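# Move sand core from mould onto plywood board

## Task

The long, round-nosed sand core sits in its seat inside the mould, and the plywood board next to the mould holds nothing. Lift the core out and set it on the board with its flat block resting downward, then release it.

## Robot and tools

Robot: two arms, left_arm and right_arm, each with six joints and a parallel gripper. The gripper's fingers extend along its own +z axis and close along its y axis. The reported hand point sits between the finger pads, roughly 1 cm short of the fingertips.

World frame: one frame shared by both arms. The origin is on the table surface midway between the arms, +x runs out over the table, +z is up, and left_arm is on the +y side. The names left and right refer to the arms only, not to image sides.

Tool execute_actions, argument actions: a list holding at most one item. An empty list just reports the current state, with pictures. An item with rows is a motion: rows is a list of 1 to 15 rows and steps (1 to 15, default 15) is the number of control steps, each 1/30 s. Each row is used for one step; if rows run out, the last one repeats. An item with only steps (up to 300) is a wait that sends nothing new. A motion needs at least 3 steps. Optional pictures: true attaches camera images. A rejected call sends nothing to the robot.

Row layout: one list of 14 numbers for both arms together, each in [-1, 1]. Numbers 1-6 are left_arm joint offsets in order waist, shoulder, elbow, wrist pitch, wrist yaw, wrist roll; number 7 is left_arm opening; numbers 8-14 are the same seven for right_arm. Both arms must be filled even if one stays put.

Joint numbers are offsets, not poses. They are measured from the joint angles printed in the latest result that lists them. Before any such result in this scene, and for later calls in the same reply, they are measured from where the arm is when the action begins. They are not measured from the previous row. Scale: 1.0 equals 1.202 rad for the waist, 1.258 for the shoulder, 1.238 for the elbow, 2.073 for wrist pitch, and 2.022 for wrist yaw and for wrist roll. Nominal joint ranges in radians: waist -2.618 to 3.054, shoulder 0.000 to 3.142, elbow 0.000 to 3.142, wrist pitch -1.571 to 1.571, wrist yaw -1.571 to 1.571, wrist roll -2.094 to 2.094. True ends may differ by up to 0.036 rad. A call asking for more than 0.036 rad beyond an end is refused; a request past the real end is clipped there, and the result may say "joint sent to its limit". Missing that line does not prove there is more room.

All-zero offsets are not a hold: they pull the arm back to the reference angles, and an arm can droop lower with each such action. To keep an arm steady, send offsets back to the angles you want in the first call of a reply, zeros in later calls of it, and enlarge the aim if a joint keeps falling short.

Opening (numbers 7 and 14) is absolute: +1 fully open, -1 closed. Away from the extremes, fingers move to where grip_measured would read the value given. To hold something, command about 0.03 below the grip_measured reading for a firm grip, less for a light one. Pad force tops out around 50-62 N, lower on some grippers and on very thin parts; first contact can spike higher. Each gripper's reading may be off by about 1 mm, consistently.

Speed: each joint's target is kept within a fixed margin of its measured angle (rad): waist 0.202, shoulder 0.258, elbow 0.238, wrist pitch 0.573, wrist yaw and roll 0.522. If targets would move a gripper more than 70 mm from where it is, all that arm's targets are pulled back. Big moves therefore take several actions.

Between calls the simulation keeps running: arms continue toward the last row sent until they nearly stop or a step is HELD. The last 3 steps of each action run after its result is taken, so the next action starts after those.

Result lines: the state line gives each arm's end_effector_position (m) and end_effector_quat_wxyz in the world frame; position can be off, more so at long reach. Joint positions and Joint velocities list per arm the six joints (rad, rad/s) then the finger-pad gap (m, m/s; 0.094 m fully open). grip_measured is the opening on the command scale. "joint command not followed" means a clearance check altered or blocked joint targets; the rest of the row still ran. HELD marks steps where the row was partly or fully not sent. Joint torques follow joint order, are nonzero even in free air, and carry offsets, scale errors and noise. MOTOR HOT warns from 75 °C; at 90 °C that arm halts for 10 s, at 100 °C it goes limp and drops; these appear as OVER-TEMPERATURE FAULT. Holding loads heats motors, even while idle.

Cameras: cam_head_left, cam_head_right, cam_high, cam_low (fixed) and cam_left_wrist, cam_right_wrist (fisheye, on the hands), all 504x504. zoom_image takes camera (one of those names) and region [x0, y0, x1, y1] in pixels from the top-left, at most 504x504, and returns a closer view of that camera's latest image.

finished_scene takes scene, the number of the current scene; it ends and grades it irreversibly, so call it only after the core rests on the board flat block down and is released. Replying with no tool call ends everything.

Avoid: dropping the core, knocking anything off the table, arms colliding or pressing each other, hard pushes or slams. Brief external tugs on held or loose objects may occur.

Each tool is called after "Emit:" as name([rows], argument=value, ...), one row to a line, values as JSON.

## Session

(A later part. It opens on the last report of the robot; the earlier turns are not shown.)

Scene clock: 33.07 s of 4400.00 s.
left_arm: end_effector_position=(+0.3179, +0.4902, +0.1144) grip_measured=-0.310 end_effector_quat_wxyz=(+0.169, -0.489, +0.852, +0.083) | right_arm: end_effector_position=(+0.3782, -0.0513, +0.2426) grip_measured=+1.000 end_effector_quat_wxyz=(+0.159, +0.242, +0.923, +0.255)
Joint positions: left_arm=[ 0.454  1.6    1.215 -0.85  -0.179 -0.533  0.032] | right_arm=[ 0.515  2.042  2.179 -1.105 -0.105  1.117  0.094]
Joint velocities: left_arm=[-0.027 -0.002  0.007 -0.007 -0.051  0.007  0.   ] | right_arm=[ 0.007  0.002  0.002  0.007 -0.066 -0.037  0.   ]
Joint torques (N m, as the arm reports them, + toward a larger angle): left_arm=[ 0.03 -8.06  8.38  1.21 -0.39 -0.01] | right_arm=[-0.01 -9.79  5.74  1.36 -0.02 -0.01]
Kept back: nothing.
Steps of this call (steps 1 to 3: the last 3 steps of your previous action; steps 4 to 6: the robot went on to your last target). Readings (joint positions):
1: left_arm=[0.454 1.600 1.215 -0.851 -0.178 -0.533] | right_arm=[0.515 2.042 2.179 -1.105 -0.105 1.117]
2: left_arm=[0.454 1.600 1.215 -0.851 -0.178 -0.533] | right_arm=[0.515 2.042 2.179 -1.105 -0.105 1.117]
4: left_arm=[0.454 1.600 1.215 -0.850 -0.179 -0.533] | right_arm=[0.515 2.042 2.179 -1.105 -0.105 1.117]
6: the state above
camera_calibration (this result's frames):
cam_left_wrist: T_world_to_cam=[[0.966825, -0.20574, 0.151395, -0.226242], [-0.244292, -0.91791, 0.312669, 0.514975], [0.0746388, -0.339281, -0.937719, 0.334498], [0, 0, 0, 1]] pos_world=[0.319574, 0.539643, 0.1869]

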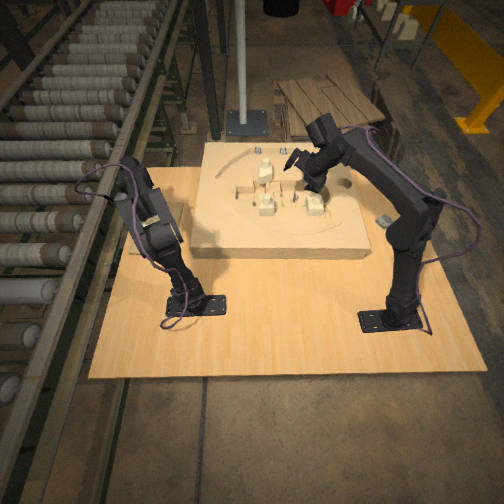

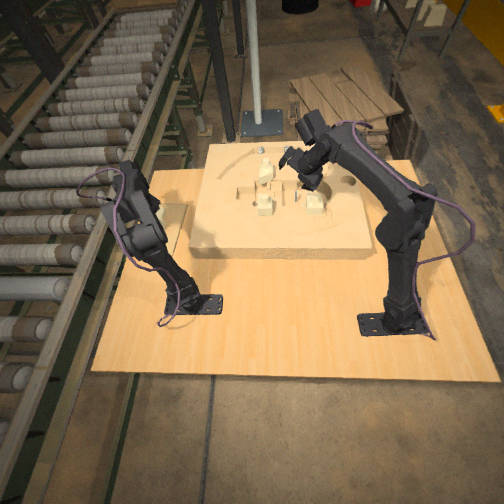

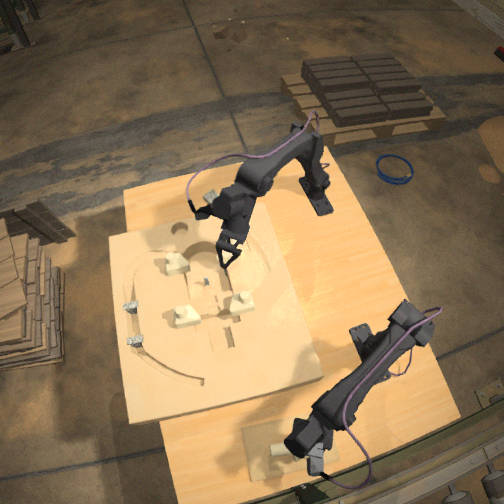

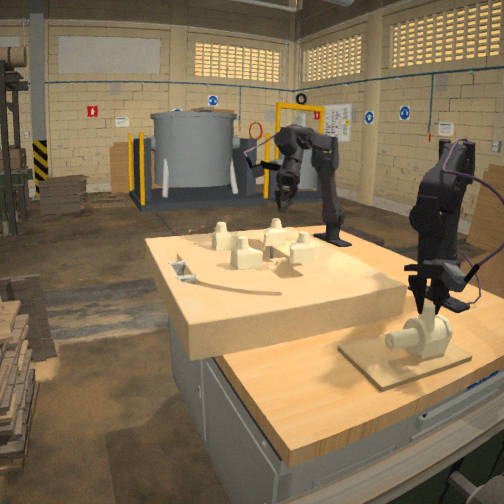

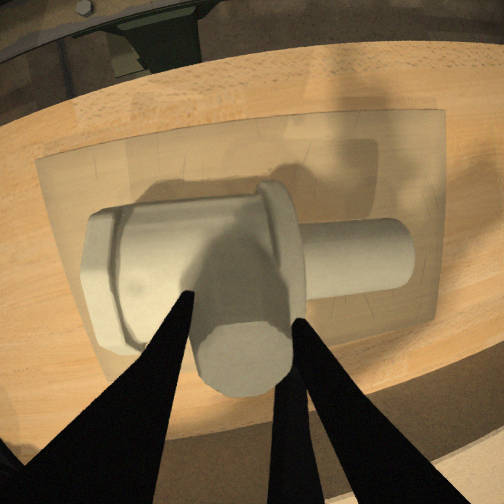

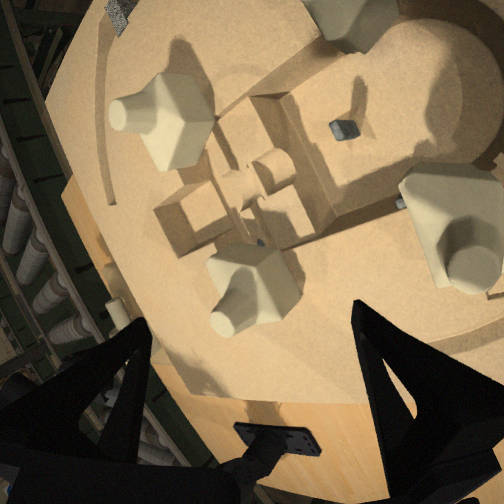

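Emit:
execute_actions([
  {"rows": [[0,-0.028,0.0065,0.027,-0.012,0,-0.4,0,0,0,0,0,0,1],[0,-0.025,0.006,0.022,-0.01,0,-0.385,0,0,0,0,0,0,1],[0,-0.022,0.0055,0.017,-0.007,0,-0.37,0,0,0,0,0,0,1],[0,-0.019,0.005,0.012,-0.005,0,-0.355,0,0,0,0,0,0,1],[0,-0.017,0.005,0.008,-0.003,0,-0.34,0,0,0,0,0,0,1],[0,-0.015,0.005,0.005,-0.001,0,-0.33,0,0,0,0,0,0,1],[0,-0.015,0.005,0.004,-0.001,0,-0.32,0,0,0,0,0,0,1],[0,-0.015,0.006,0.004,-0.001,0,-0.31,0,0,0,0,0,0,1],[0,-0.015,0.007,0.004,-0.001,0,-0.295,0,0,0,0,0,0,1],[0,-0.015,0.008,0.004,-0.001,0,-0.27,0,0,0,0,0,0,1],[0,-0.015,0.009,0.004,-0.001,0,-0.23,0,0,0,0,0,0,1],[0,-0.015,0.01,0.004,-0.001,0,-0.17,0,0,0,0,0,0,1],[0,-0.015,0.012,0.004,-0.001,0,-0.1,0,0,0,0,0,0,1],[0,-0.015,0.014,0.003,-0.001,0,-0.03,0,0,0,0,0,0,1],[0,-0.015,0.017,0.002,-0.001,0,0.04,0,0,0,0,0,0,1]], "steps": 15},
])

Emit:
execute_actions([
  {"rows": [[0,-0.016,0.022,-0.004,0,0,0.1,0,0,0,0,0,0,1],[0,-0.016,0.028,-0.012,0,0,0.15,0,0,0,0,0,0,1],[0,-0.016,0.037,-0.022,0,0,0.19,0,0,0,0,0,0,1],[0,-0.016,0.0485,-0.033,0,0,0.2,0,0,0,0,0,0,1],[0,-0.016,0.062,-0.045,0,0,0.2,0,0,0,0,0,0,1],[0,-0.016,0.0776,-0.057,0,0,0.2,0,0,0,0,0,0,1],[0,-0.016,0.094,-0.068,0,0,0.2,0,0,0,0,0,0,1],[0,-0.016,0.111,-0.078,0,0,0.2,0,0,0,0,0,0,1],[0,-0.016,0.1275,-0.086,0,0,0.2,0,0,0,0,0,0,1],[0,-0.016,0.143,-0.092,0,0,0.2,0,0,0,0,0,0,1],[0,-0.016,0.1566,-0.096,0,0,0.2,0,0,0,0,0,0,1],[0,-0.016,0.168,-0.098,0,0,0.2,0,0,0,0,0,0,1],[0,-0.016,0.1764,-0.098,0,0,0.2,0,0,0,0,0,0,1],[0,-0.016,0.1816,-0.096,0,0,0.2,0,0,0,0,0,0,1],[0,-0.016,0.1834,-0.092,0,0,0.2,0,0,0,0,0,0,1]], "steps": 15},
])

Emit:
execute_actions([
  {"steps": 8},
], pictures=true)

Scene clock: 34.07 s of 4400.00 s.
left_arm: end_effector_position=(+0.3173, +0.4890, +0.1138) grip_measured=-0.194 end_effector_quat_wxyz=(+0.167, -0.488, +0.853, +0.081) | right_arm: end_effector_position=(+0.3782, -0.0513, +0.2426) grip_measured=+1.000 end_effector_quat_wxyz=(+0.159, +0.242, +0.923, +0.255)
Joint positions: left_arm=[ 0.454  1.6    1.215 -0.855 -0.174 -0.533  0.038] | right_arm=[ 0.515  2.042  2.179 -1.105 -0.105  1.117  0.094]
Joint velocities: left_arm=[ 0.012 -0.012 -0.017  0.022 -0.066 -0.007  0.047] | right_arm=[-0.027  0.012 -0.002  0.007 -0.037  0.022  0.   ]
Joint torques (N m, as the arm reports them, + toward a larger angle): left_arm=[ 0.   -6.78  8.72  0.68 -0.17 -0.01] | right_arm=[-0.01 -9.79  5.73  1.35 -0.03  0.  ]
Steps of this call (steps 1 to 15: the robot went on to your last target; steps 16 to 18: nothing new was sent; steps 19 to 30: the first 12 steps of this action). Readings (joint positions):
19: left_arm=[0.454 1.600 1.215 -0.850 -0.179 -0.533] | right_arm=[0.515 2.042 2.179 -1.105 -0.105 1.117]
20: left_arm=[0.454 1.600 1.215 -0.850 -0.179 -0.533] | right_arm=[0.515 2.042 2.179 -1.105 -0.105 1.117]
22: left_arm=[0.454 1.600 1.215 -0.852 -0.178 -0.533] | right_arm=[0.515 2.042 2.179 -1.105 -0.105 1.117]
26: left_arm=[0.454 1.600 1.215 -0.855 -0.175 -0.533] | right_arm=[0.515 2.042 2.179 -1.105 -0.105 1.117]
30: the state above

Scene clock: 34.57 s of 4400.00 s.
left_arm: end_effector_position=(+0.3216, +0.4906, +0.1537) grip_measured=+0.198 end_effector_quat_wxyz=(+0.171, -0.488, +0.852, +0.079) | right_arm: end_effector_position=(+0.3782, -0.0513, +0.2426) grip_measured=+1.000 end_effector_quat_wxyz=(+0.159, +0.242, +0.923, +0.255)
Joint positions: left_arm=[ 0.454  1.6    1.372 -1.003 -0.171 -0.533  0.056] | right_arm=[ 0.515  2.042  2.179 -1.105 -0.105  1.117  0.094]
Joint velocities: left_arm=[-0.002 -0.012  0.515 -0.315  0.007 -0.037 -0.   ] | right_arm=[-0.007 -0.022  0.002  0.051 -0.051  0.007  0.   ]
Joint torques (N m, as the arm reports them, + toward a larger angle): left_arm=[ 0.03 -6.87  9.48  0.49 -0.15 -0.01] | right_arm=[-0.01 -9.8   5.74  1.36 -0.03 -0.01]
Steps of this call (steps 1 to 3: the last 3 steps of your previous action; steps 4 to 15: the first 12 steps of this action, its rows measured from where the robot was after step 3). Readings (joint positions):
3: left_arm=[0.454 1.600 1.215 -0.854 -0.174 -0.533] | right_arm=[0.515 2.042 2.179 -1.105 -0.105 1.117]
4: left_arm=[0.454 1.600 1.215 -0.854 -0.174 -0.533] | right_arm=[0.515 2.042 2.179 -1.105 -0.105 1.117]
5: left_arm=[0.454 1.600 1.217 -0.857 -0.173 -0.533] | right_arm=[0.515 2.042 2.179 -1.105 -0.105 1.117]
7: left_arm=[0.454 1.600 1.227 -0.877 -0.172 -0.533] | right_arm=[0.515 2.042 2.179 -1.105 -0.105 1.117]
11: left_arm=[0.454 1.600 1.289 -0.945 -0.171 -0.533] | right_arm=[0.515 2.042 2.179 -1.105 -0.105 1.117]
15: the state above

Scene clock: 34.83 s of 4400.00 s.
left_arm: end_effector_position=(+0.3255, +0.4926, +0.1676) grip_measured=+0.198 end_effector_quat_wxyz=(+0.181, -0.488, +0.850, +0.079) | right_arm: end_effector_position=(+0.3782, -0.0513, +0.2426) grip_measured=+1.000 end_effector_quat_wxyz=(+0.159, +0.242, +0.923, +0.255)
Joint positions: left_arm=[ 0.454  1.6    1.42  -1.03  -0.171 -0.533  0.056] | right_arm=[ 0.515  2.042  2.179 -1.105 -0.105  1.117  0.094]
Joint velocities: left_arm=[ 0.012 -0.007 -0.002 -0.198 -0.022  0.007 -0.   ] | right_arm=[-0.017 -0.002  0.002 -0.081  0.022  0.022  0.   ]
Joint torques (N m, as the arm reports them, + toward a larger angle): left_arm=[ 0.03 -6.94  9.78  0.62 -0.14 -0.01] | right_arm=[-0.02 -9.78  5.73  1.35 -0.03 -0.01]
Kept back: nothing.
Steps of this call (steps 1 to 3: the last 3 steps of your previous action; steps 4 to 8: the robot went on to your last target). Readings (joint positions):
1: left_arm=[0.454 1.600 1.388 -1.011 -0.171 -0.533] | right_arm=[0.515 2.042 2.179 -1.105 -0.105 1.117]
2: left_arm=[0.454 1.600 1.402 -1.017 -0.171 -0.533] | right_arm=[0.515 2.042 2.179 -1.105 -0.105 1.117]
4: left_arm=[0.454 1.600 1.417 -1.021 -0.171 -0.533] | right_arm=[0.515 2.042 2.179 -1.105 -0.105 1.117]
8: the state above
camera_calibration (this result's frames):
cam_left_wrist: T_world_to_cam=[[0.962217, -0.209091, 0.174414, -0.241848], [-0.254434, -0.918571, 0.302474, 0.507667], [0.0969674, -0.335422, -0.937064, 0.375355], [0, 0, 0, 1]] pos_world=[0.32548, 0.541662, 0.240357]

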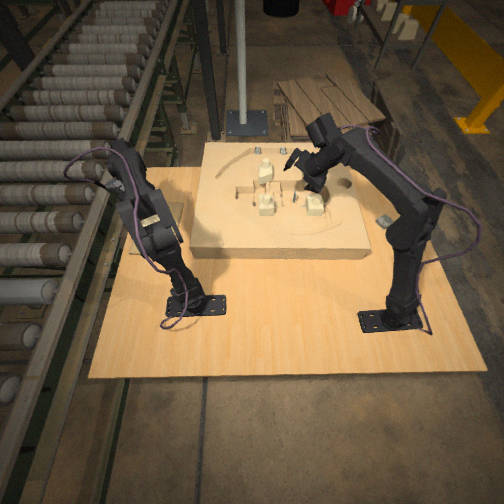

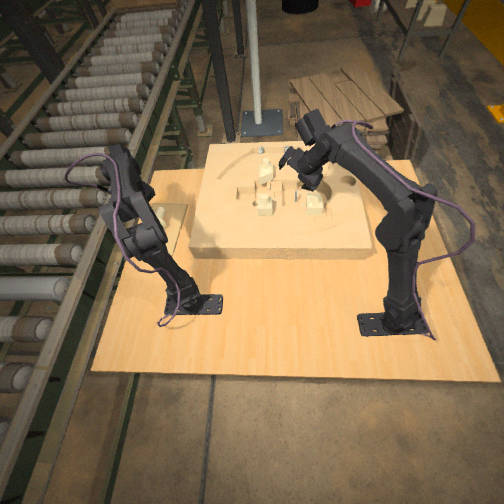

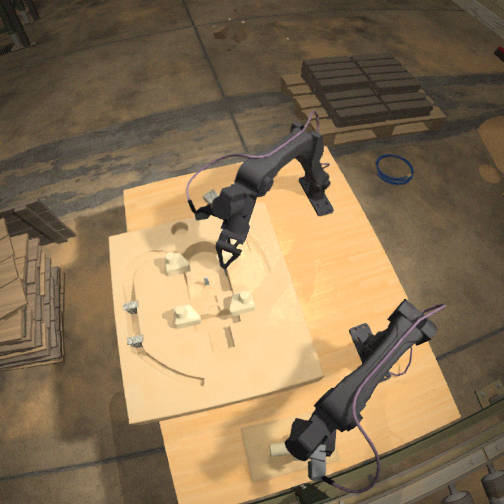

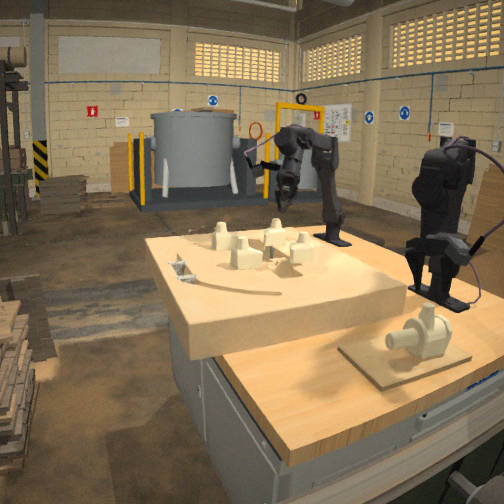

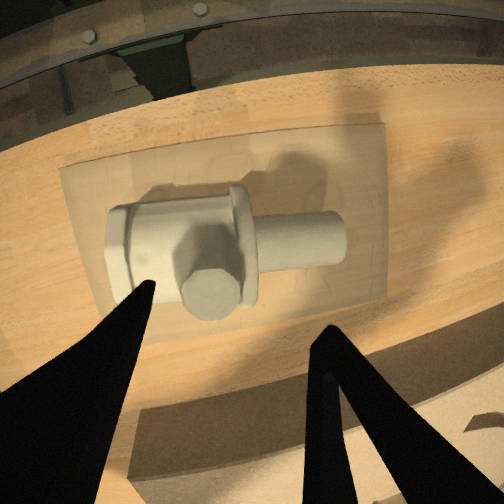

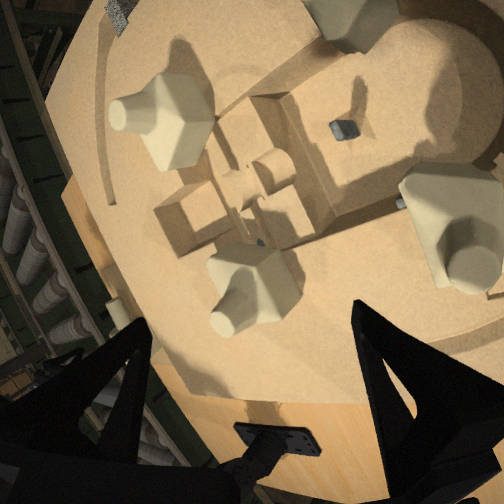

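The core is resting on the board, block down, and the gripper is released and clear.

Emit:
finished_scene(scene=1)

The scene is finished: the task was done.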